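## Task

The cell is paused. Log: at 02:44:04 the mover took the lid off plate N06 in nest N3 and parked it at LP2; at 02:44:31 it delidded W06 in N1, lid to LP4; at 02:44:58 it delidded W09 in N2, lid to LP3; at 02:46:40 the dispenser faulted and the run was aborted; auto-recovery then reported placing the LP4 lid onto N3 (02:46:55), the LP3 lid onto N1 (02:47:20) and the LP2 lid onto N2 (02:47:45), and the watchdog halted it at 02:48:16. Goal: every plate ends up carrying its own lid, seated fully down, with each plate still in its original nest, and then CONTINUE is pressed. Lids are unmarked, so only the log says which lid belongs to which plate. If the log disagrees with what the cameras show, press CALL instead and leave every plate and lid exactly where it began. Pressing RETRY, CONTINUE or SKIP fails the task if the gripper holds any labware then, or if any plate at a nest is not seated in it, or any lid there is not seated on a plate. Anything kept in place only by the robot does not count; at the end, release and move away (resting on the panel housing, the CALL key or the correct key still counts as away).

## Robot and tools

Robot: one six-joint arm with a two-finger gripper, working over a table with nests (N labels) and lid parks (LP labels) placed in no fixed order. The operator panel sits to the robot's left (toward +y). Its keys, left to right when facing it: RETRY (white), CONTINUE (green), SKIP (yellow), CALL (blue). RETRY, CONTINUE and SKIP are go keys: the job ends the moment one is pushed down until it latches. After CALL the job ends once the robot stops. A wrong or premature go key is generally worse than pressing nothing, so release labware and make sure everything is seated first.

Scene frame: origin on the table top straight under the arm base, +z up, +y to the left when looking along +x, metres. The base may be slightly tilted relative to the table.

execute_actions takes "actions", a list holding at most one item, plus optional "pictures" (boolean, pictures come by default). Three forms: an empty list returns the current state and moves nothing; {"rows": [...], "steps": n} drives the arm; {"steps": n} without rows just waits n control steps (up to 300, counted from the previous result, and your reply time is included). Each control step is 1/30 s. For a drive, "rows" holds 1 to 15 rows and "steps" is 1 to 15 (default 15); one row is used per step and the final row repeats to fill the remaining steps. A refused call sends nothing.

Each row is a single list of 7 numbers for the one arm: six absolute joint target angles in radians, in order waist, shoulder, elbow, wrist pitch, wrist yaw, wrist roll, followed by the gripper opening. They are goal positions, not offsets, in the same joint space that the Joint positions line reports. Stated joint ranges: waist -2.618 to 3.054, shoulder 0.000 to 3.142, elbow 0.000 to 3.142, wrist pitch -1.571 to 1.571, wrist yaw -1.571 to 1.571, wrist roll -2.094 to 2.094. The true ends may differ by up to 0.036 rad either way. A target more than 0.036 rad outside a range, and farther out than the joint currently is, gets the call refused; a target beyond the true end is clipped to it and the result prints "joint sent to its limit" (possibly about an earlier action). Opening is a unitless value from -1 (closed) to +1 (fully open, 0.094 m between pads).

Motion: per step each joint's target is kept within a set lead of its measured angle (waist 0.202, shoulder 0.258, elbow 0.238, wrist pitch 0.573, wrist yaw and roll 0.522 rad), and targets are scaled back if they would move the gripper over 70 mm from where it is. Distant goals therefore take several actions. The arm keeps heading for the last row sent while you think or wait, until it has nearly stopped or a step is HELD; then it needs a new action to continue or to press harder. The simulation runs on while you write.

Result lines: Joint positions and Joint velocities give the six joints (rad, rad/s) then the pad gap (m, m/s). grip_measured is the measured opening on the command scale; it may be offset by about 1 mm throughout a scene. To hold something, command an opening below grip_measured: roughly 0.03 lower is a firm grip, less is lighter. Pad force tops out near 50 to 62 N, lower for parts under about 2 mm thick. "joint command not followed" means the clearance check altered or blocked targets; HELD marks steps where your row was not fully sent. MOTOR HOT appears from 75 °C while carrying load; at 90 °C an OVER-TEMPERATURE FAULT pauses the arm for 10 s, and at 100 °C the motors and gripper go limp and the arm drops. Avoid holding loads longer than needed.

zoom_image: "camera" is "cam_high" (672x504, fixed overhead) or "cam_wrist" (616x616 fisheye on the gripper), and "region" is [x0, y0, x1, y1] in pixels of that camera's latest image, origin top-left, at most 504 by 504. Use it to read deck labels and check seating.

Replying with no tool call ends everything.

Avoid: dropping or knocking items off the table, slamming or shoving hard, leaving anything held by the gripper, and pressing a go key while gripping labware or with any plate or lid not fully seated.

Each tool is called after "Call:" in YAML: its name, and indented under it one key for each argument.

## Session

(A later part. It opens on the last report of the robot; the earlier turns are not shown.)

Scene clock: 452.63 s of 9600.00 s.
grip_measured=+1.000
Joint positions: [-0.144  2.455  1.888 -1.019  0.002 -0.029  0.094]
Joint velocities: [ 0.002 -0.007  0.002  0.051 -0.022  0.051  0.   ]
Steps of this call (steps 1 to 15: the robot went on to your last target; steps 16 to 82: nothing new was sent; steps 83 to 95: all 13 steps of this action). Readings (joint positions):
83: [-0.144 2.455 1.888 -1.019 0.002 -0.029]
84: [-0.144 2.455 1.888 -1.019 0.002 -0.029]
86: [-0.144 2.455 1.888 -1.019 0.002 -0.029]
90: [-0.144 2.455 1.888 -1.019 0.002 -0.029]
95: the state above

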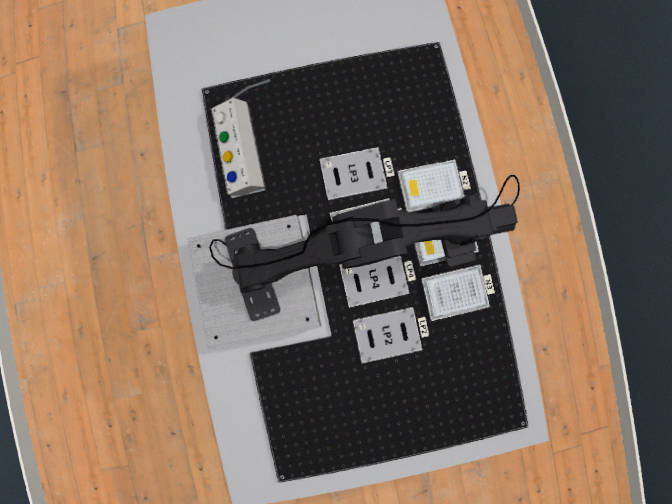

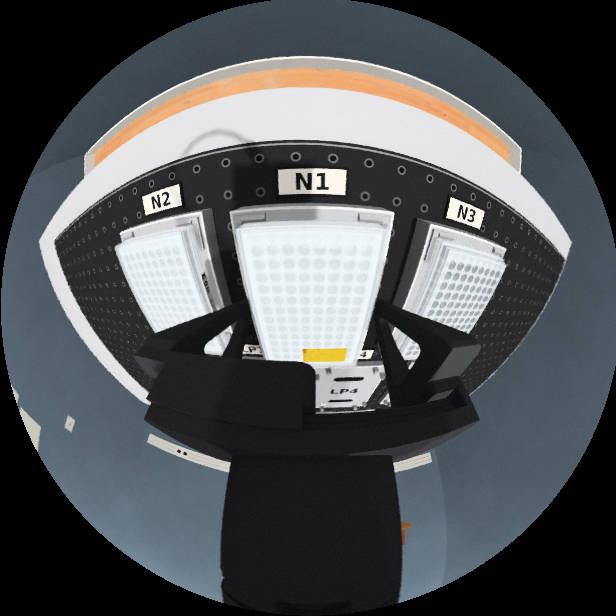

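Call:
execute_actions:
  actions:
    - {"rows": [[-0.144,2.455,1.9065,-1.051,0,-0.029,1],[-0.144,2.455,1.9111,-1.062,0,-0.029,1],[-0.144,2.455,1.9185,-1.074,0,-0.029,1],[-0.144,2.455,1.9283,-1.087,0,-0.029,1],[-0.144,2.455,1.9403,-1.100,0,-0.029,1],[-0.144,2.455,1.9537,-1.113,0,-0.029,1],[-0.144,2.455,1.9681,-1.125,0,-0.029,1],[-0.144,2.455,1.9829,-1.136,0,-0.029,1],[-0.144,2.455,1.9973,-1.145,0,-0.029,1],[-0.144,2.455,2.0108,-1.152,0,-0.029,1],[-0.144,2.455,2.0227,-1.156,0,-0.029,1],[-0.144,2.455,2.0325,-1.157,0,-0.029,1],[-0.144,2.455,2.0399,-1.157,0,-0.029,1],[-0.144,2.455,2.0445,-1.157,0,-0.029,1],[-0.144,2.455,2.046,-1.157,0,-0.029,1]], "steps": 15}
  pictures: false

Call:
execute_actions:
  actions:
    - {"rows": [[-0.143,2.455,2.046,-1.157,0,-0.028,1],[-0.141,2.455,2.046,-1.157,0,-0.026,1],[-0.137,2.456,2.047,-1.157,0,-0.022,1],[-0.132,2.456,2.047,-1.157,0,-0.017,1],[-0.125,2.457,2.048,-1.158,0,-0.011,1],[-0.117,2.457,2.049,-1.158,0,-0.003,1],[-0.107,2.458,2.050,-1.158,0,0.006,1],[-0.097,2.459,2.051,-1.159,0,0.017,1],[-0.085,2.460,2.052,-1.159,0,0.028,1],[-0.073,2.461,2.054,-1.160,0,0.040,1],[-0.059,2.462,2.055,-1.160,0,0.053,1],[-0.046,2.464,2.056,-1.160,0,0.066,1],[-0.031,2.465,2.058,-1.161,0,0.080,1],[-0.016,2.466,2.059,-1.161,0,0.095,1],[-0.002,2.468,2.061,-1.162,0,0.109,1]], "steps": 15}
  pictures: false

Call:
execute_actions:
  actions:
    - {"rows": [[0.013,2.469,2.063,-1.163,0,0.123,1],[0.028,2.470,2.064,-1.163,0,0.138,1],[0.043,2.471,2.066,-1.164,0,0.152,1],[0.056,2.473,2.067,-1.164,0,0.165,1],[0.070,2.474,2.069,-1.165,0,0.178,1],[0.082,2.475,2.070,-1.165,0,0.190,1],[0.094,2.476,2.071,-1.165,0,0.201,1],[0.104,2.477,2.072,-1.166,0,0.212,1],[0.114,2.478,2.073,-1.166,0,0.221,1],[0.122,2.478,2.074,-1.166,0,0.229,1],[0.129,2.479,2.075,-1.167,0,0.235,1],[0.134,2.479,2.075,-1.167,0,0.240,1],[0.138,2.480,2.076,-1.167,0,0.244,1],[0.140,2.480,2.076,-1.167,0,0.246,1],[0.141,2.480,2.076,-1.167,0,0.247,1]], "steps": 15}
  pictures: false

Call:
execute_actions:
  actions:
    - {"steps": 15}

Call:
zoom_image:
  camera: "cam_wrist"
  region: [200, 190, 420, 370]

Scene clock: 477.80 s of 9600.00 s.
grip_measured=+1.000
Joint positions: [-0.144  2.455  2.017 -1.123  0.002 -0.029  0.094]
Joint velocities: [ 0.002  0.012  0.173 -0.081 -0.037 -0.022  0.   ]
Steps of this call (steps 1 to 15: the robot went on to your last target; steps 16 to 90: nothing new was sent; then 21.67 s passed at rest; steps 91 to 105: all 15 steps of this action). Readings (joint positions):
91: [-0.144 2.455 1.888 -1.020 0.002 -0.029]
92: [-0.144 2.455 1.888 -1.024 0.002 -0.029]
94: [-0.144 2.455 1.890 -1.038 0.002 -0.029]
98: [-0.144 2.455 1.926 -1.084 0.002 -0.029]
105: the state above

Scene clock: 478.30 s of 9600.00 s.
grip_measured=+1.000
Joint positions: [-0.04   2.456  2.025 -1.143  0.002  0.053  0.094]
Joint velocities: [ 0.481  0.046  0.085 -0.081 -0.022  0.432  0.   ]
Steps of this call (steps 1 to 15: all 15 steps of this action). Readings (joint positions):
1: [-0.144 2.455 2.021 -1.125 0.002 -0.029]
2: [-0.144 2.455 2.023 -1.126 0.002 -0.029]
4: [-0.144 2.455 2.023 -1.130 0.002 -0.028]
8: [-0.132 2.455 2.023 -1.138 0.002 -0.013]
15: the state above

Scene clock: 478.80 s of 9600.00 s.
grip_measured=+1.000
Joint positions: [ 0.139  2.473  2.047 -1.149  0.     0.217  0.094]
Joint velocities: [ 0.081 -0.002 -0.012 -0.007 -0.037  0.198  0.   ]
Steps of this call (steps 1 to 15: all 15 steps of this action). Readings (joint positions):
1: [-0.023 2.457 2.029 -1.145 0.002 0.065]
2: [-0.006 2.459 2.032 -1.145 0.002 0.078]
4: [0.027 2.462 2.038 -1.145 0.002 0.104]
8: [0.084 2.467 2.044 -1.146 0.001 0.154]
15: the state above

Scene clock: 479.30 s of 9600.00 s.
grip_measured=+1.000
Joint positions: [ 0.142  2.473  2.048 -1.15   0.     0.24   0.094]
Joint velocities: [ 0.002 -0.002 -0.012 -0.022  0.066 -0.051  0.   ]
Steps of this call (steps 1 to 15: the robot went on to your last target). Readings (joint positions):
1: [0.141 2.473 2.048 -1.149 0.000 0.221]
2: [0.142 2.473 2.048 -1.150 0.000 0.225]
4: [0.142 2.473 2.048 -1.150 0.000 0.231]
8: [0.142 2.473 2.048 -1.150 0.000 0.237]
15: the state above

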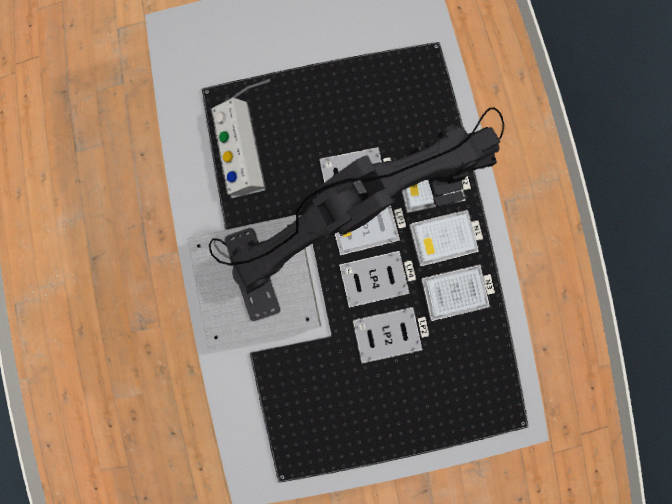

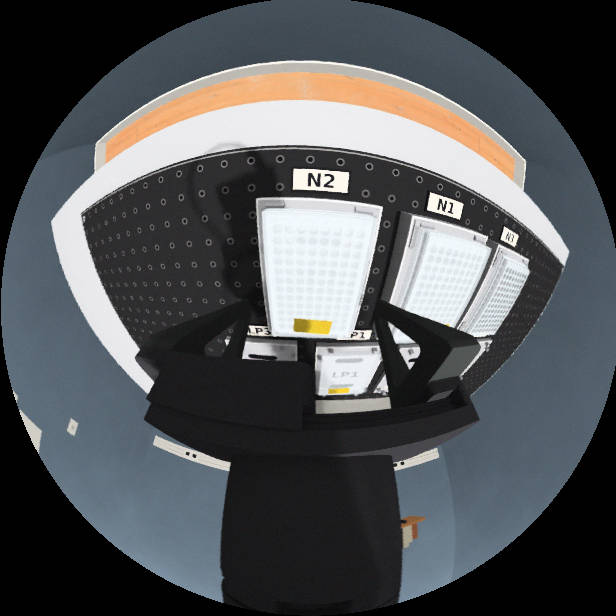

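Region (200, 190, 420, 370) of cam_wrist's 616x616 image, scaled by 2.291, with more detail than that image has; it fills the top 412 rows of this view, and the rest is white.

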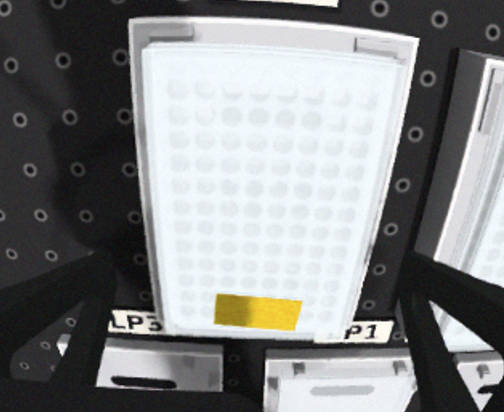

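Call:
execute_actions:
  actions:
    - {"rows": [[0.138,2.482,2.060,-1.140,0,0.250,1],[0.134,2.486,2.060,-1.130,0,0.256,1],[0.130,2.490,2.060,-1.122,0,0.262,1],[0.127,2.494,2.060,-1.115,0,0.268,1],[0.126,2.498,2.060,-1.109,0,0.273,1],[0.126,2.502,2.060,-1.104,0,0.277,1],[0.126,2.505,2.060,-1.100,0,0.280,1],[0.126,2.508,2.060,-1.097,0,0.282,1],[0.126,2.510,2.060,-1.095,0,0.284,1],[0.126,2.512,2.060,-1.094,0,0.284,1],[0.126,2.513,2.060,-1.094,0,0.284,1]], "steps": 15}
  pictures: false

Call:
execute_actions:
  actions:
    - {"steps": 12}

Call:
zoom_image:
  camera: "cam_wrist"
  region: [200, 190, 420, 370]

Scene clock: 485.10 s of 9600.00 s.
grip_measured=+1.000
Joint positions: [ 0.133  2.513  2.048 -1.12   0.     0.274  0.094]
Joint velocities: [-0.002  0.022 -0.002 -0.022 -0.037 -0.066  0.   ]
Steps of this call (steps 1 to 15: the robot went on to your last target; steps 16 to 90: nothing new was sent; then 2.30 s passed at rest; steps 91 to 105: all 15 steps of this action). Readings (joint positions):
91: [0.142 2.473 2.048 -1.151 0.000 0.241]
92: [0.142 2.473 2.048 -1.151 0.000 0.242]
94: [0.141 2.474 2.048 -1.148 0.000 0.248]
98: [0.137 2.488 2.048 -1.133 0.000 0.262]
105: the state above

Scene clock: 485.50 s of 9600.00 s.
grip_measured=+1.000
Joint positions: [ 0.133  2.513  2.048 -1.115  0.     0.277  0.094]
Joint velocities: [-0.002 -0.002  0.002  0.022 -0.051 -0.007  0.   ]
Steps of this call (steps 1 to 12: the robot went on to your last target). Readings (joint positions):
1: [0.133 2.513 2.048 -1.119 0.000 0.275]
2: [0.133 2.513 2.048 -1.118 0.000 0.275]
4: [0.133 2.513 2.048 -1.117 0.000 0.276]
8: [0.133 2.513 2.048 -1.116 0.000 0.277]
12: the state above

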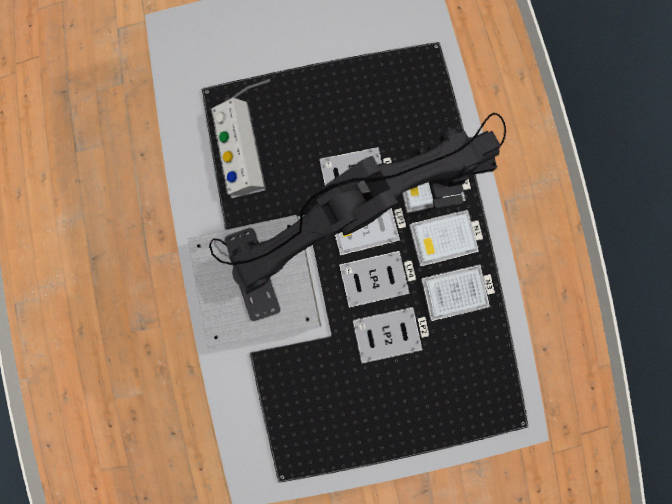

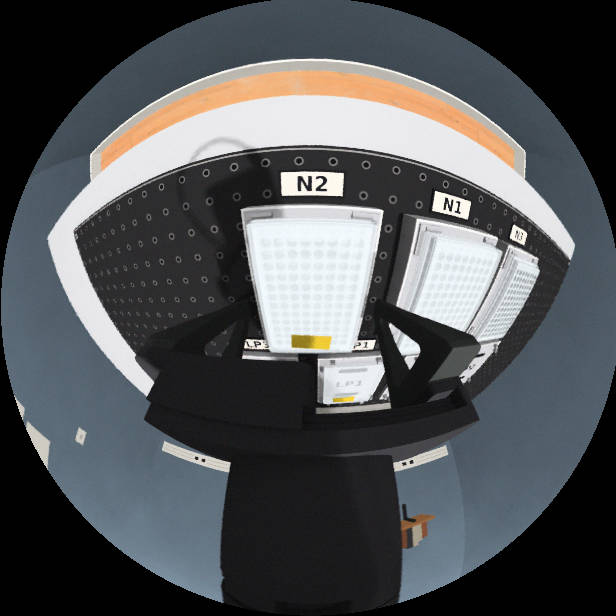

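Region (200, 190, 420, 370) of cam_wrist's 616x616 image, scaled by 2.291, with more detail than that image has; it fills the top 412 rows of this view, and the rest is white.

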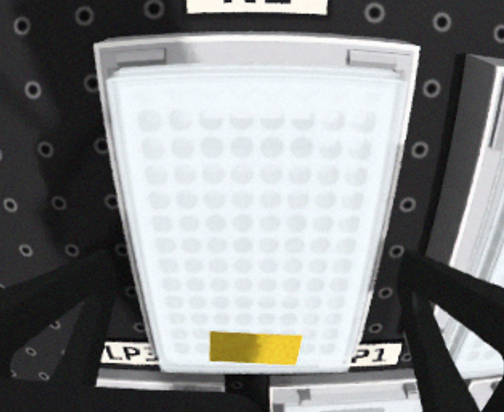

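Call:
execute_actions:
  actions:
    - {"rows": [[0.126,2.518,2.044,-1.090,0,0.284,1],[0.126,2.523,2.040,-1.084,0,0.284,1],[0.126,2.527,2.036,-1.078,0,0.284,1],[0.126,2.530,2.032,-1.072,0,0.284,1],[0.126,2.533,2.028,-1.067,0,0.284,1],[0.126,2.533,2.024,-1.062,0,0.284,1],[0.126,2.533,2.021,-1.058,0,0.284,1],[0.126,2.532,2.018,-1.055,0,0.284,1],[0.126,2.532,2.016,-1.053,0,0.284,1],[0.126,2.532,2.016,-1.0515,0,0.284,1]], "steps": 15}
  pictures: false

Call:
execute_actions:
  actions:
    - {"steps": 12}

Call:
zoom_image:
  camera: "cam_wrist"
  region: [200, 190, 420, 370]

Scene clock: 492.40 s of 9600.00 s.
grip_measured=+1.000
Joint positions: [ 0.133  2.529  2.022 -1.077  0.     0.277  0.094]
Joint velocities: [-0.017  0.017 -0.017  0.022  0.037 -0.037  0.   ]
Steps of this call (steps 1 to 15: the robot went on to your last target; steps 16 to 90: nothing new was sent; then 3.40 s passed at rest; steps 91 to 105: all 15 steps of this action). Readings (joint positions):
91: [0.133 2.513 2.048 -1.115 0.000 0.277]
92: [0.133 2.513 2.048 -1.113 0.000 0.277]
94: [0.133 2.513 2.048 -1.108 0.000 0.277]
98: [0.133 2.514 2.035 -1.089 0.000 0.277]
105: the state above

Scene clock: 492.80 s of 9600.00 s.
grip_measured=+1.000
Joint positions: [ 0.133  2.53   2.022 -1.073  0.     0.277  0.094]
Joint velocities: [ 0.002 -0.012 -0.007 -0.081  0.022 -0.007  0.   ]
Steps of this call (steps 1 to 12: the robot went on to your last target). Readings (joint positions):
1: [0.133 2.530 2.022 -1.077 0.000 0.277]
2: [0.133 2.530 2.022 -1.076 0.000 0.277]
4: [0.133 2.530 2.022 -1.075 0.000 0.277]
8: [0.133 2.530 2.022 -1.073 0.000 0.277]
12: the state above

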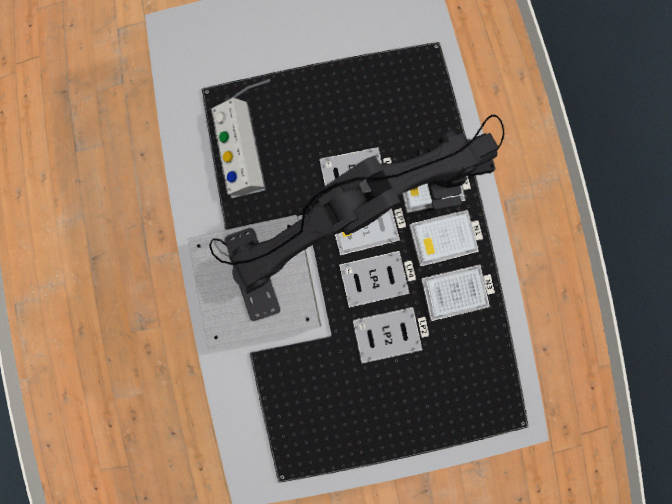

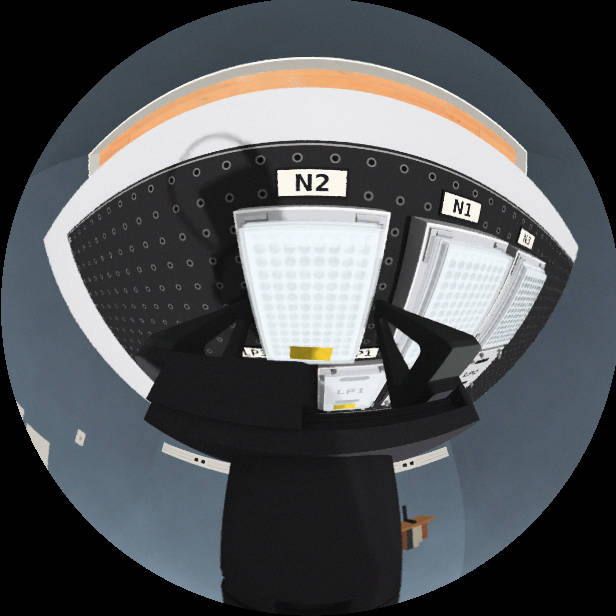

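Region (200, 190, 420, 370) of cam_wrist's 616x616 image, scaled by 2.291, with more detail than that image has; it fills the top 412 rows of this view, and the rest is white.

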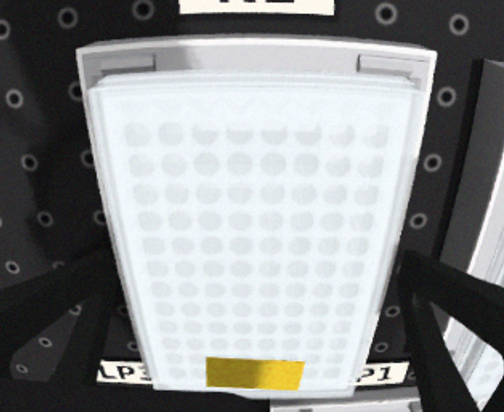

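Call:
execute_actions:
  actions:
    - {"rows": [[0.126,2.538,2.016,-1.0515,-0.004,0.284,1],[0.126,2.543,2.016,-1.0515,-0.007,0.284,1],[0.126,2.547,2.016,-1.0515,-0.010,0.284,1],[0.126,2.550,2.016,-1.0515,-0.010,0.284,1],[0.126,2.550,2.016,-1.0515,-0.010,0.284,1],[0.126,2.547,2.016,-1.0515,-0.010,0.284,1],[0.126,2.545,2.016,-1.0515,-0.010,0.284,1],[0.126,2.544,2.016,-1.0515,-0.010,0.284,1]], "steps": 15}

Call:
zoom_image:
  camera: "cam_wrist"
  region: [200, 190, 420, 370]

Scene clock: 496.43 s of 9600.00 s.
grip_measured=+1.000
Joint positions: [ 0.133  2.54   2.022 -1.071 -0.006  0.277  0.094]
Joint velocities: [-0.002 -0.002 -0.017 -0.081 -0.051  0.007  0.   ]
Steps of this call (steps 1 to 15: the robot went on to your last target; steps 16 to 90: nothing new was sent; then 0.13 s passed at rest; steps 91 to 105: all 15 steps of this action). Readings (joint positions):
91: [0.133 2.530 2.022 -1.072 0.000 0.277]
92: [0.133 2.530 2.022 -1.072 -0.000 0.277]
94: [0.133 2.531 2.022 -1.072 -0.002 0.277]
98: [0.133 2.537 2.022 -1.071 -0.005 0.277]
105: the state above

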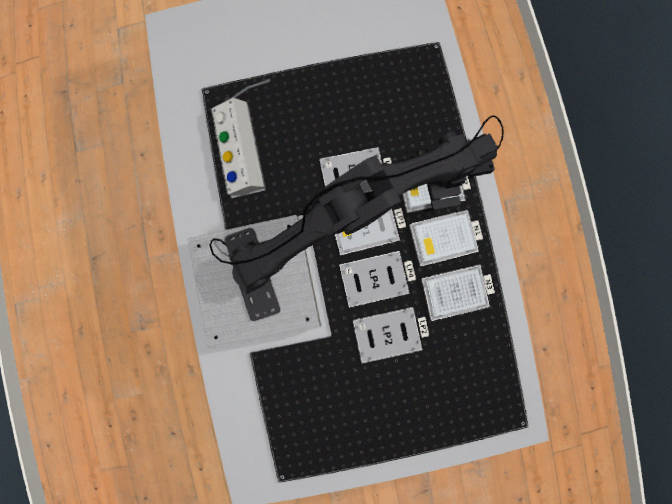

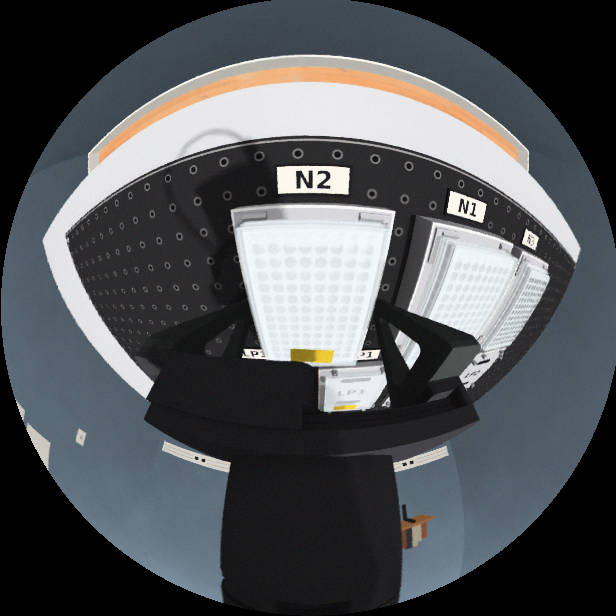

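Region (200, 190, 420, 370) of cam_wrist's 616x616 image, scaled by 2.291, with more detail than that image has; it fills the top 412 rows of this view, and the rest is white.

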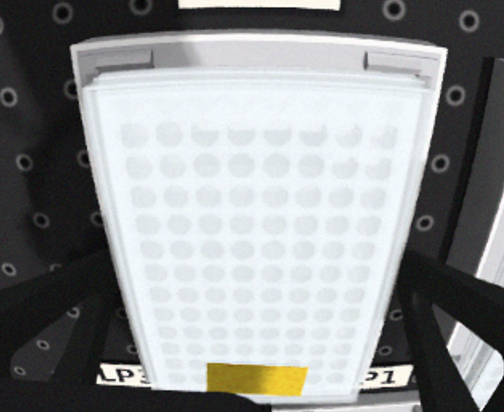

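Call:
execute_actions:
  actions:
    - {"rows": [[0.126,2.544,2.016,-1.0515,-0.010,0.284,0.96],[0.126,2.544,2.016,-1.0515,-0.010,0.284,0.92],[0.126,2.544,2.016,-1.0515,-0.010,0.284,0.88],[0.126,2.544,2.016,-1.0515,-0.010,0.284,0.85],[0.126,2.544,2.016,-1.0515,-0.010,0.284,0.83],[0.126,2.544,2.016,-1.0515,-0.010,0.284,0.81],[0.126,2.544,2.016,-1.0515,-0.010,0.284,0.80],[0.126,2.544,2.016,-1.0515,-0.010,0.284,0.79],[0.126,2.544,2.016,-1.0515,-0.010,0.284,0.78],[0.126,2.544,2.016,-1.0515,-0.010,0.284,0.77],[0.126,2.544,2.016,-1.0515,-0.010,0.284,0.76],[0.126,2.544,2.016,-1.0515,-0.010,0.284,0.755]], "steps": 15}

Call:
zoom_image:
  camera: "cam_wrist"
  region: [200, 190, 420, 370]

Scene clock: 501.97 s of 9600.00 s.
grip_measured=+0.782
Joint positions: [ 0.133  2.54   2.022 -1.071 -0.006  0.277  0.084]
Joint velocities: [-0.002  0.017 -0.017 -0.037 -0.007 -0.066 -0.   ]
Steps of this call (steps 1 to 15: the robot went on to your last target; steps 16 to 90: nothing new was sent; then 2.03 s passed at rest; steps 91 to 105: all 15 steps of this action). Readings (joint positions):
91: [0.133 2.540 2.022 -1.071 -0.006 0.277]
92: [0.133 2.540 2.022 -1.071 -0.006 0.277]
94: [0.133 2.540 2.022 -1.071 -0.006 0.277]
98: [0.133 2.540 2.022 -1.071 -0.006 0.277]
105: the state above

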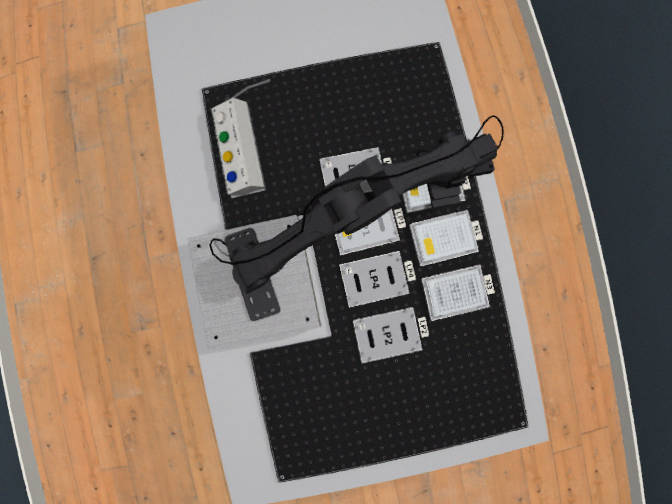

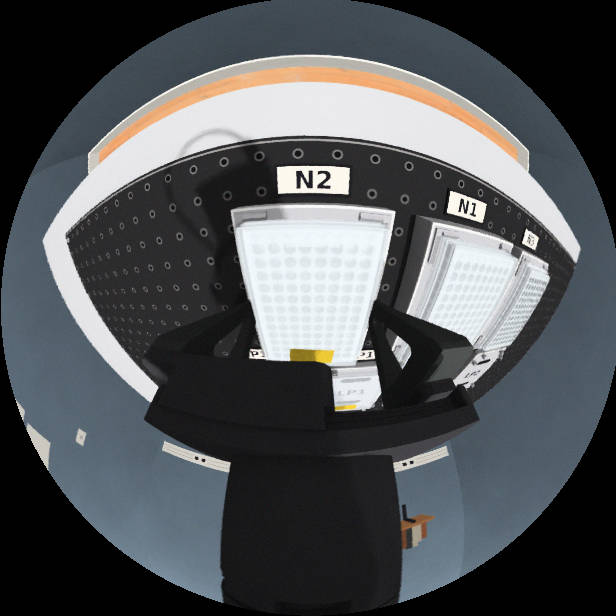

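Region (200, 190, 420, 370) of cam_wrist's 616x616 image, scaled by 2.291, with more detail than that image has; it fills the top 412 rows of this view, and the rest is white.

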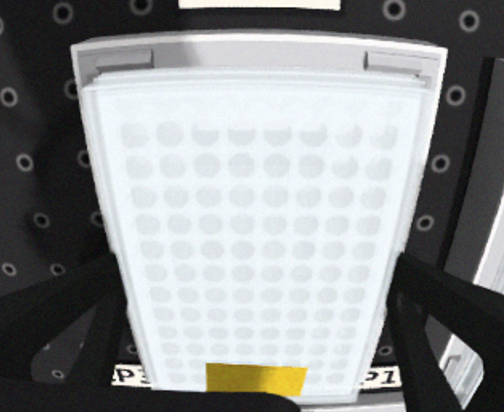

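Call:
execute_actions:
  actions:
    - {"rows": [[0.126,2.5235,2.0428,-1.093,-0.010,0.284,0.755],[0.126,2.5221,2.0451,-1.103,-0.010,0.284,0.755],[0.126,2.5197,2.0489,-1.115,-0.010,0.284,0.755],[0.126,2.5166,2.0539,-1.128,-0.010,0.284,0.755],[0.126,2.5128,2.0600,-1.141,-0.010,0.284,0.755],[0.126,2.5085,2.0669,-1.152,-0.010,0.284,0.755],[0.126,2.5039,2.0742,-1.162,-0.010,0.284,0.755],[0.126,2.4991,2.0818,-1.171,-0.010,0.284,0.755],[0.126,2.4945,2.0891,-1.178,-0.010,0.284,0.755],[0.126,2.4903,2.0960,-1.183,-0.010,0.284,0.755],[0.126,2.4864,2.1021,-1.187,-0.010,0.284,0.755],[0.126,2.4833,2.1071,-1.188,-0.010,0.284,0.755],[0.126,2.4809,2.1109,-1.188,-0.010,0.284,0.755],[0.126,2.4795,2.1132,-1.188,-0.010,0.284,0.755],[0.126,2.479,2.114,-1.188,-0.010,0.284,0.755]], "steps": 15}
  pictures: false

Call:
execute_actions:
  actions:
    - {"steps": 8}

Scene clock: 515.17 s of 9600.00 s.
grip_measured=+0.782
Joint positions: [ 0.133  2.523  2.081 -1.157 -0.006  0.277  0.084]
Joint velocities: [-0.022 -0.134  0.085 -0.095 -0.007 -0.007  0.   ]
Steps of this call (steps 1 to 15: the robot went on to your last target; steps 16 to 90: nothing new was sent; then 9.70 s passed at rest; steps 91 to 105: all 15 steps of this action). Readings (joint positions):
91: [0.133 2.540 2.022 -1.072 -0.006 0.277]
92: [0.133 2.540 2.022 -1.073 -0.006 0.277]
94: [0.133 2.540 2.023 -1.078 -0.006 0.277]
98: [0.133 2.540 2.043 -1.105 -0.006 0.277]
105: the state above

Scene clock: 515.43 s of 9600.00 s.
grip_measured=+0.782
Joint positions: [ 0.133  2.509  2.09  -1.167 -0.006  0.277  0.084]
Joint velocities: [-0.017  0.002 -0.007 -0.066 -0.066 -0.051  0.001]
Steps of this call (steps 1 to 8: the robot went on to your last target). Readings (joint positions):
1: [0.133 2.519 2.084 -1.160 -0.006 0.277]
2: [0.133 2.515 2.086 -1.162 -0.006 0.277]
4: [0.133 2.510 2.089 -1.164 -0.006 0.277]
8: the state above

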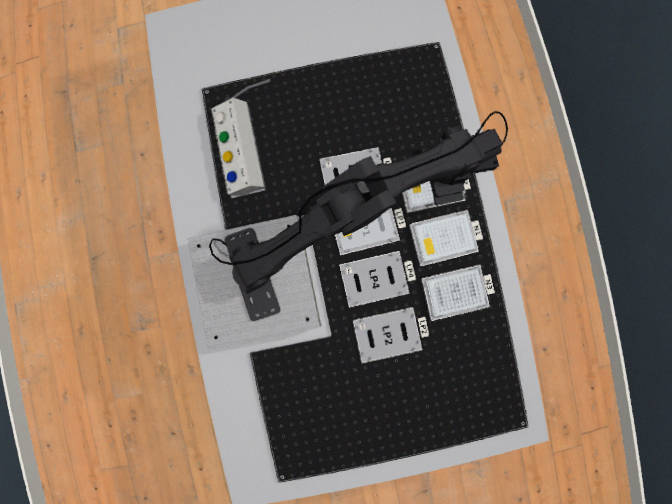

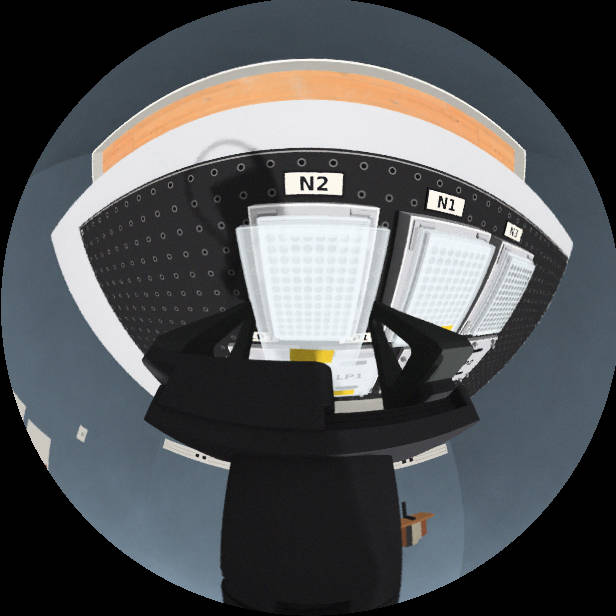

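Call:
execute_actions:
  actions:
    - {"rows": [[0.131,2.479,2.114,-1.188,-0.003,0.275,0.755],[0.127,2.479,2.114,-1.188,-0.003,0.271,0.755],[0.119,2.479,2.114,-1.188,-0.003,0.263,0.755],[0.109,2.479,2.114,-1.188,-0.003,0.252,0.755],[0.095,2.479,2.114,-1.188,-0.003,0.239,0.755],[0.079,2.479,2.114,-1.188,-0.003,0.222,0.755],[0.061,2.479,2.114,-1.188,-0.003,0.203,0.755],[0.040,2.479,2.114,-1.188,-0.003,0.182,0.755],[0.017,2.479,2.114,-1.188,-0.003,0.159,0.755],[-0.008,2.479,2.114,-1.188,-0.003,0.134,0.755],[-0.034,2.479,2.114,-1.188,-0.003,0.107,0.755],[-0.062,2.479,2.114,-1.188,-0.003,0.079,0.755],[-0.090,2.479,2.114,-1.188,-0.003,0.050,0.755],[-0.119,2.479,2.114,-1.188,-0.003,0.020,0.755],[-0.149,2.479,2.114,-1.188,-0.003,-0.010,0.755]], "steps": 15}
  pictures: false

Call:
execute_actions:
  actions:
    - {"rows": [[-0.178,2.479,2.114,-1.188,-0.003,-0.040,0.755],[-0.207,2.479,2.114,-1.188,-0.003,-0.070,0.755],[-0.235,2.479,2.114,-1.188,-0.003,-0.099,0.755],[-0.263,2.479,2.114,-1.188,-0.003,-0.127,0.755],[-0.289,2.479,2.114,-1.188,-0.003,-0.154,0.755],[-0.314,2.479,2.114,-1.188,-0.003,-0.179,0.755],[-0.337,2.479,2.114,-1.188,-0.003,-0.202,0.755],[-0.358,2.479,2.114,-1.188,-0.003,-0.223,0.755],[-0.376,2.479,2.114,-1.188,-0.003,-0.242,0.755],[-0.392,2.479,2.114,-1.188,-0.003,-0.259,0.755],[-0.406,2.479,2.114,-1.188,-0.003,-0.272,0.755],[-0.416,2.479,2.114,-1.188,-0.003,-0.283,0.755],[-0.424,2.479,2.114,-1.188,-0.003,-0.291,0.755],[-0.428,2.479,2.114,-1.188,-0.003,-0.295,0.755],[-0.430,2.479,2.114,-1.188,-0.003,-0.297,0.755]], "steps": 15}
  pictures: false

Call:
execute_actions:
  actions:
    - {"steps": 18}

Call:
zoom_image:
  camera: "cam_wrist"
  region: [200, 190, 420, 370]

Scene clock: 521.70 s of 9600.00 s.
grip_measured=+0.782
Joint positions: [-0.08   2.509  2.09  -1.171 -0.01   0.101  0.084]
Joint velocities: [-0.95   0.002 -0.002 -0.037  0.037 -0.711 -0.   ]
Steps of this call (steps 1 to 30: the robot went on to your last target; steps 31 to 90: nothing new was sent; then 2.77 s passed at rest; steps 91 to 105: all 15 steps of this action). Readings (joint positions):
91: [0.133 2.509 2.090 -1.171 -0.006 0.277]
92: [0.133 2.509 2.090 -1.171 -0.006 0.277]
94: [0.131 2.509 2.090 -1.171 -0.006 0.273]
98: [0.102 2.509 2.090 -1.171 -0.008 0.239]
105: the state above

Scene clock: 522.20 s of 9600.00 s.
grip_measured=+0.782
Joint positions: [-0.435  2.509  2.09  -1.171  0.001 -0.241  0.084]
Joint velocities: [-0.178 -0.002  0.017 -0.037  0.007 -0.33   0.   ]
Steps of this call (steps 1 to 15: all 15 steps of this action). Readings (joint positions):
1: [-0.114 2.509 2.090 -1.171 -0.010 0.075]
2: [-0.148 2.509 2.090 -1.171 -0.010 0.048]
4: [-0.214 2.509 2.090 -1.171 -0.008 -0.006]
8: [-0.327 2.509 2.090 -1.171 -0.005 -0.111]
15: the state above

Scene clock: 522.80 s of 9600.00 s.
grip_measured=+0.782
Joint positions: [-0.437  2.509  2.09  -1.171  0.001 -0.29   0.084]
Joint velocities: [ 0.002 -0.012  0.007 -0.037  0.051 -0.007 -0.001]
Steps of this call (steps 1 to 18: the robot went on to your last target). Readings (joint positions):
1: [-0.439 2.509 2.090 -1.171 0.001 -0.251]
2: [-0.441 2.509 2.090 -1.171 0.001 -0.259]
4: [-0.439 2.509 2.090 -1.171 0.001 -0.270]
8: [-0.437 2.509 2.090 -1.171 0.001 -0.282]
18: the state above

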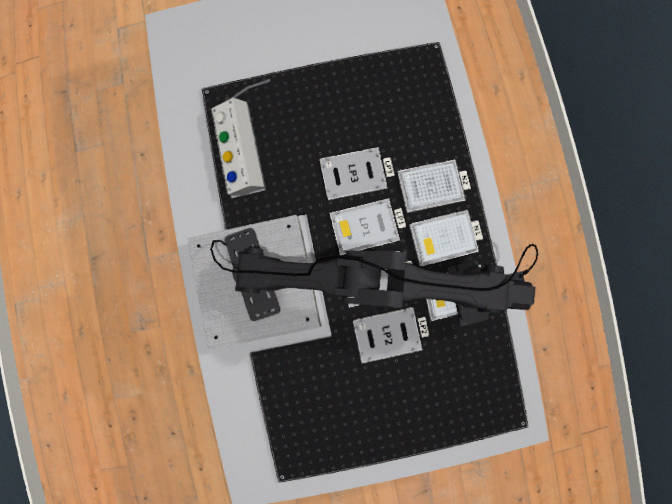

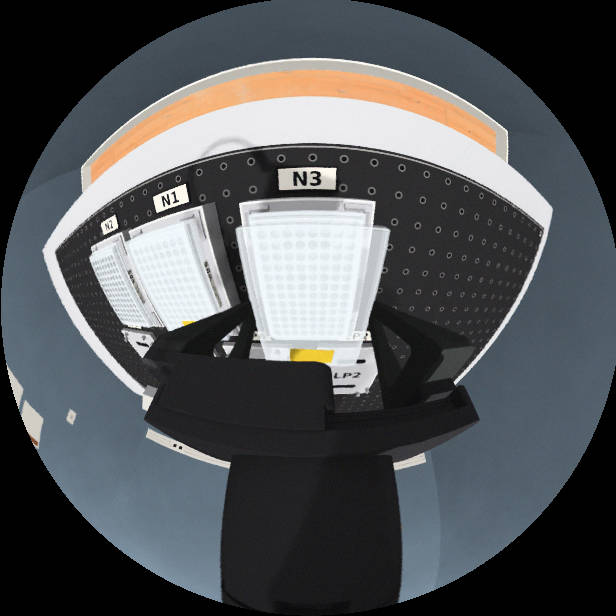

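Region (200, 190, 420, 370) of cam_wrist's 616x616 image, scaled by 2.291, with more detail than that image has; it fills the top 412 rows of this view, and the rest is white.

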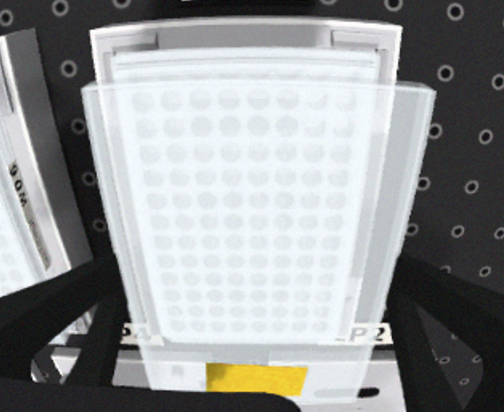

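Call:
execute_actions:
  actions:
    - {"rows": [[-0.430,2.510,2.085,-1.150,-0.003,-0.297,0.755],[-0.427,2.514,2.079,-1.140,-0.003,-0.297,0.755],[-0.424,2.518,2.073,-1.130,-0.003,-0.297,0.755],[-0.422,2.522,2.067,-1.120,-0.003,-0.297,0.755],[-0.421,2.526,2.061,-1.110,-0.003,-0.297,0.755],[-0.421,2.529,2.055,-1.102,-0.003,-0.297,0.755],[-0.421,2.529,2.050,-1.095,-0.003,-0.297,0.755],[-0.421,2.528,2.045,-1.089,-0.003,-0.297,0.755],[-0.421,2.527,2.041,-1.084,-0.003,-0.297,0.755],[-0.421,2.526,2.038,-1.081,-0.003,-0.297,0.755],[-0.421,2.525,2.037,-1.0785,-0.003,-0.297,0.755]], "steps": 15}
  pictures: false

Call:
execute_actions:
  actions:
    - {"steps": 12}

Call:
zoom_image:
  camera: "cam_wrist"
  region: [200, 190, 420, 370]

Scene clock: 530.57 s of 9600.00 s.
grip_measured=+0.782
Joint positions: [-0.428  2.526  2.041 -1.109  0.001 -0.291  0.084]
Joint velocities: [-0.022  0.012 -0.007  0.066 -0.051  0.051 -0.   ]
Steps of this call (steps 1 to 15: the robot went on to your last target; steps 16 to 90: nothing new was sent; then 4.27 s passed at rest; steps 91 to 105: all 15 steps of this action). Readings (joint positions):
91: [-0.437 2.509 2.090 -1.171 0.001 -0.291]
92: [-0.437 2.509 2.090 -1.171 0.001 -0.291]
94: [-0.436 2.509 2.086 -1.162 0.001 -0.291]
98: [-0.431 2.512 2.064 -1.135 0.001 -0.291]
105: the state above

Scene clock: 530.97 s of 9600.00 s.
grip_measured=+0.782
Joint positions: [-0.428  2.526  2.041 -1.1    0.001 -0.291  0.084]
Joint velocities: [-0.017  0.002  0.017 -0.007 -0.022  0.022 -0.001]
Steps of this call (steps 1 to 12: the robot went on to your last target). Readings (joint positions):
1: [-0.428 2.526 2.041 -1.108 0.001 -0.291]
2: [-0.428 2.526 2.041 -1.107 0.001 -0.291]
4: [-0.428 2.526 2.041 -1.103 0.001 -0.291]
8: [-0.428 2.526 2.041 -1.101 0.001 -0.291]
12: the state above

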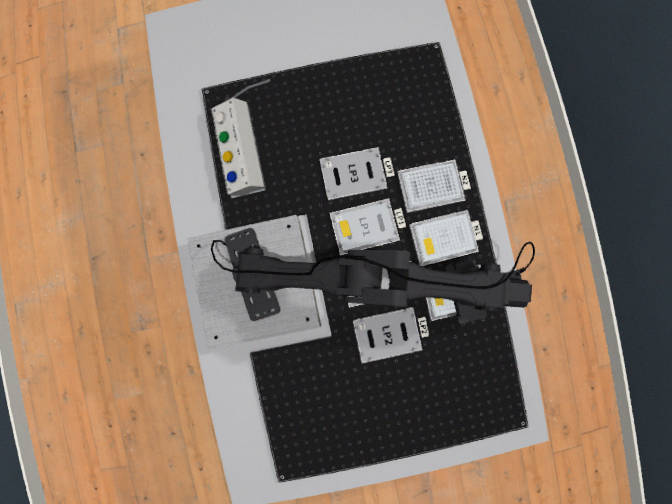

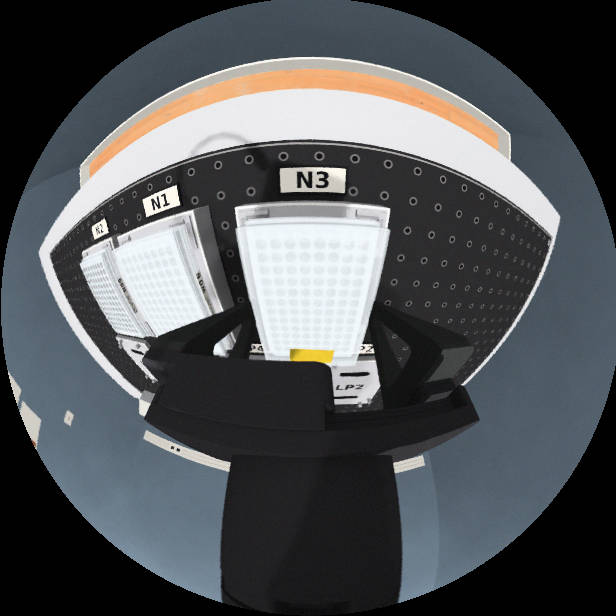

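Region (200, 190, 420, 370) of cam_wrist's 616x616 image, scaled by 2.291, with more detail than that image has; it fills the top 412 rows of this view, and the rest is white.

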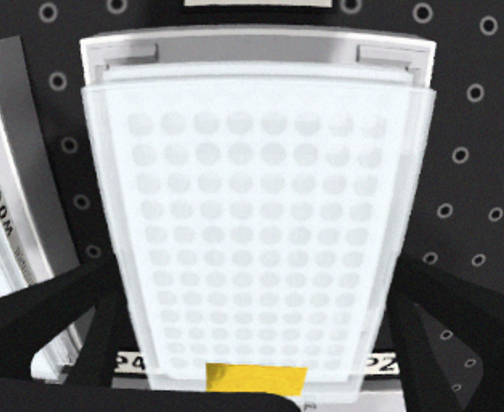

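Call:
execute_actions:
  actions:
    - {"rows": [[-0.421,2.528,2.037,-1.075,-0.003,-0.297,0.755],[-0.421,2.532,2.037,-1.073,-0.003,-0.297,0.755],[-0.421,2.536,2.037,-1.072,-0.003,-0.297,0.755],[-0.421,2.540,2.037,-1.071,-0.003,-0.297,0.755],[-0.421,2.543,2.037,-1.070,-0.003,-0.297,0.755],[-0.421,2.546,2.037,-1.068,-0.003,-0.297,0.755],[-0.421,2.546,2.037,-1.066,-0.003,-0.297,0.755],[-0.421,2.546,2.037,-1.065,-0.003,-0.297,0.755],[-0.421,2.546,2.037,-1.064,-0.003,-0.297,0.755]], "steps": 15}
  pictures: false

Call:
execute_actions:
  actions:
    - {"steps": 10}

Call:
zoom_image:
  camera: "cam_wrist"
  region: [200, 190, 420, 370]

Scene clock: 536.90 s of 9600.00 s.
grip_measured=+0.782
Joint positions: [-0.428  2.542  2.041 -1.086  0.002 -0.291  0.084]
Joint velocities: [ 0.002 -0.002 -0.002  0.007 -0.037  0.051 -0.001]
Steps of this call (steps 1 to 30: the robot went on to your last target; steps 31 to 90: nothing new was sent; then 2.43 s passed at rest; steps 91 to 105: all 15 steps of this action). Readings (joint positions):
91: [-0.428 2.526 2.041 -1.099 0.001 -0.291]
92: [-0.428 2.526 2.041 -1.098 0.001 -0.291]
94: [-0.428 2.526 2.041 -1.096 0.001 -0.291]
98: [-0.428 2.531 2.041 -1.090 0.001 -0.291]
105: the state above

Scene clock: 537.23 s of 9600.00 s.
grip_measured=+0.782
Joint positions: [-0.428  2.542  2.041 -1.085  0.002 -0.291  0.084]
Joint velocities: [-0.007  0.017  0.002 -0.037 -0.022 -0.066 -0.001]
Steps of this call (steps 1 to 10: the robot went on to your last target). Readings (joint positions):
1: [-0.428 2.542 2.041 -1.086 0.002 -0.291]
2: [-0.428 2.542 2.041 -1.086 0.002 -0.291]
4: [-0.428 2.542 2.041 -1.085 0.002 -0.291]
8: [-0.428 2.542 2.041 -1.085 0.002 -0.291]
10: the state above

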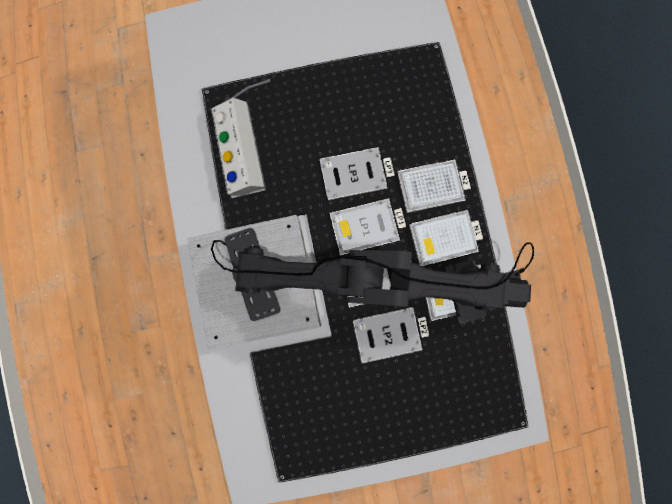

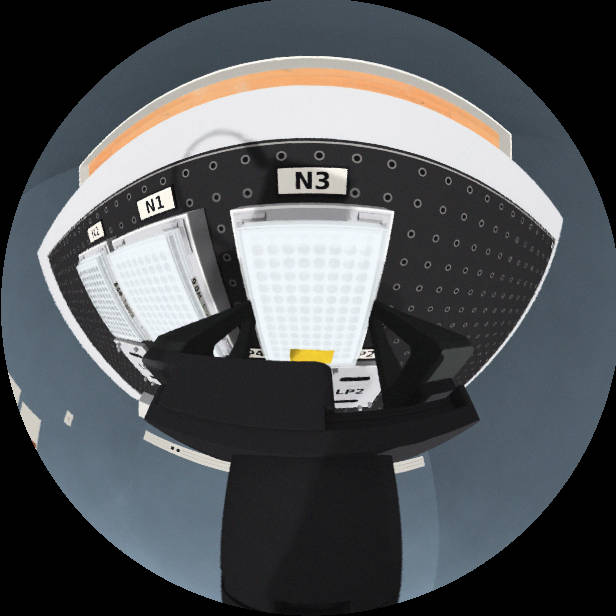

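Region (200, 190, 420, 370) of cam_wrist's 616x616 image, scaled by 2.291, with more detail than that image has; it fills the top 412 rows of this view, and the rest is white.

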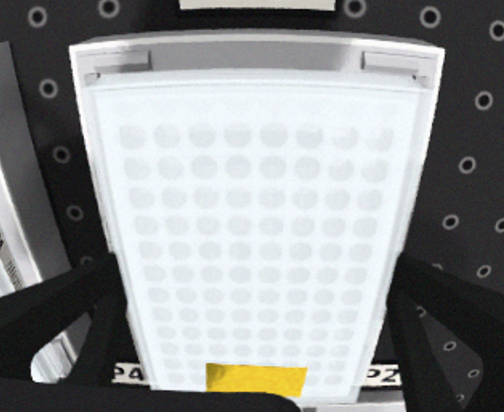

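Call:
execute_actions:
  actions: []

Scene clock: 546.83 s of 9600.00 s.
grip_measured=+0.782
Joint positions: [-0.428  2.542  2.041 -1.085  0.002 -0.291  0.084]
Joint velocities: [-0.002 -0.012  0.012  0.022  0.022 -0.037 -0.001]
Steps of this call (steps 1 to 15: the robot went on to your last target; steps 16 to 90: nothing new was sent; then 6.60 s passed at rest). Readings (joint positions):
1: [-0.428 2.542 2.041 -1.085 0.002 -0.291]
2: [-0.428 2.542 2.041 -1.085 0.002 -0.291]
4: [-0.428 2.542 2.041 -1.085 0.002 -0.291]
8: [-0.428 2.542 2.041 -1.085 0.002 -0.291]
90: the state above
The arm was judged still, so your last target was given up. Only a new action makes it travel on or press farther. Fingers that are still opening or closing keep moving.

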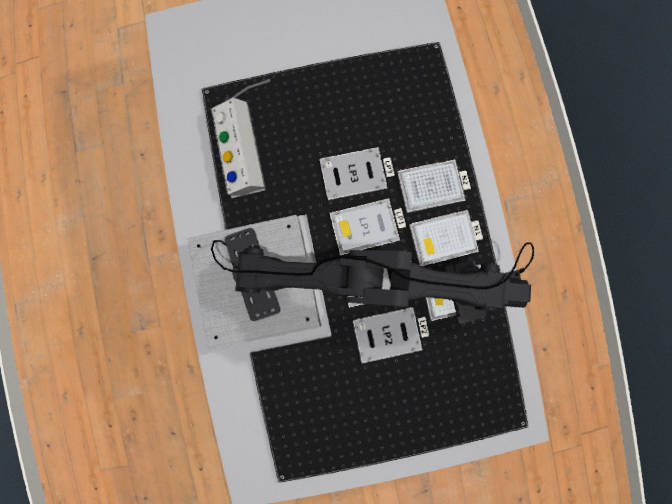

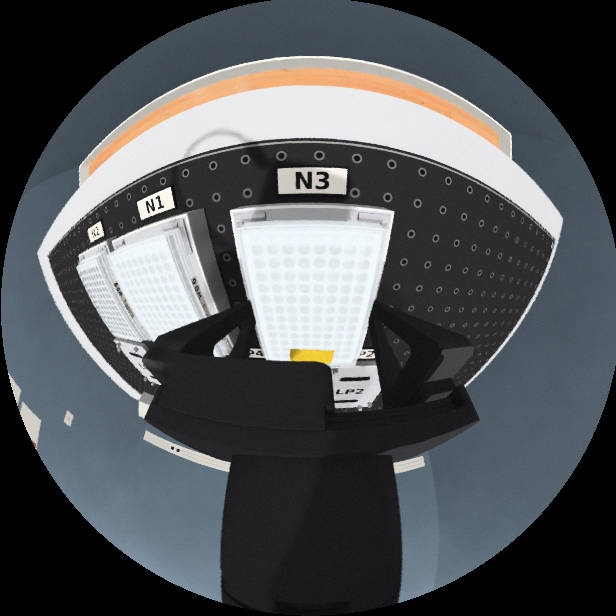

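Call:
execute_actions:
  actions:
    - {"rows": [[-0.421,2.546,2.037,-1.064,-0.003,-0.297,0.785],[-0.421,2.546,2.037,-1.064,-0.003,-0.297,0.80],[-0.421,2.546,2.037,-1.064,-0.003,-0.297,0.82],[-0.421,2.546,2.037,-1.064,-0.003,-0.297,0.85],[-0.421,2.546,2.037,-1.064,-0.003,-0.297,0.88],[-0.421,2.546,2.037,-1.064,-0.003,-0.297,0.91],[-0.421,2.546,2.037,-1.064,-0.003,-0.297,0.94],[-0.421,2.546,2.037,-1.064,-0.003,-0.297,0.97],[-0.421,2.546,2.037,-1.064,-0.003,-0.297,1.0]], "steps": 15}

Call:
zoom_image:
  camera: "cam_wrist"
  region: [200, 190, 420, 370]

Scene clock: 549.67 s of 9600.00 s.
grip_measured=+1.000
Joint positions: [-0.428  2.542  2.041 -1.085  0.002 -0.291  0.094]
Joint velocities: [-0.007 -0.022  0.002  0.022  0.051 -0.051  0.   ]
Steps of this call (steps 1 to 70: nothing new was sent; steps 71 to 85: all 15 steps of this action). Readings (joint positions):
71: [-0.428 2.542 2.041 -1.085 0.002 -0.291]
72: [-0.428 2.542 2.041 -1.085 0.002 -0.291]
74: [-0.428 2.542 2.041 -1.085 0.002 -0.291]
78: [-0.428 2.542 2.041 -1.085 0.002 -0.291]
85: the state above

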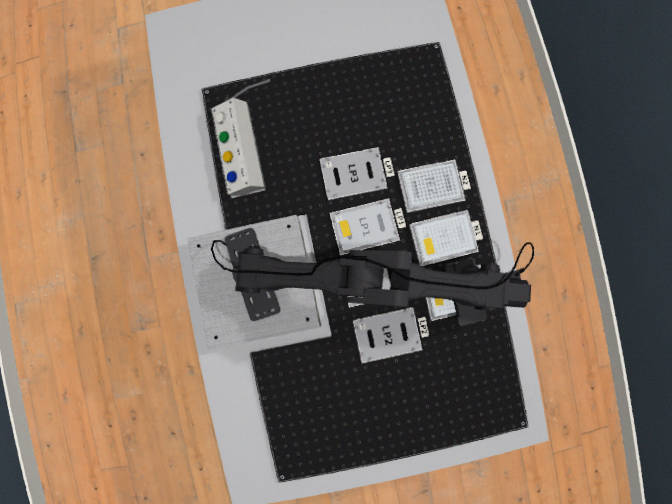

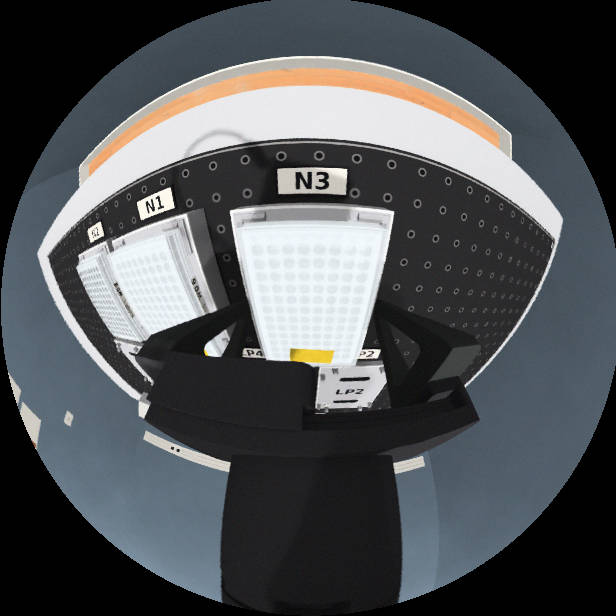

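Region (200, 190, 420, 370) of cam_wrist's 616x616 image, scaled by 2.291, with more detail than that image has; it fills the top 412 rows of this view, and the rest is white.

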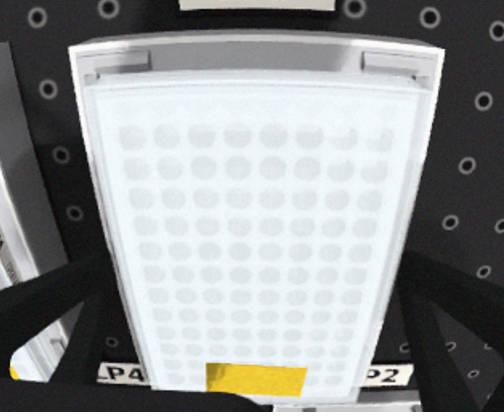

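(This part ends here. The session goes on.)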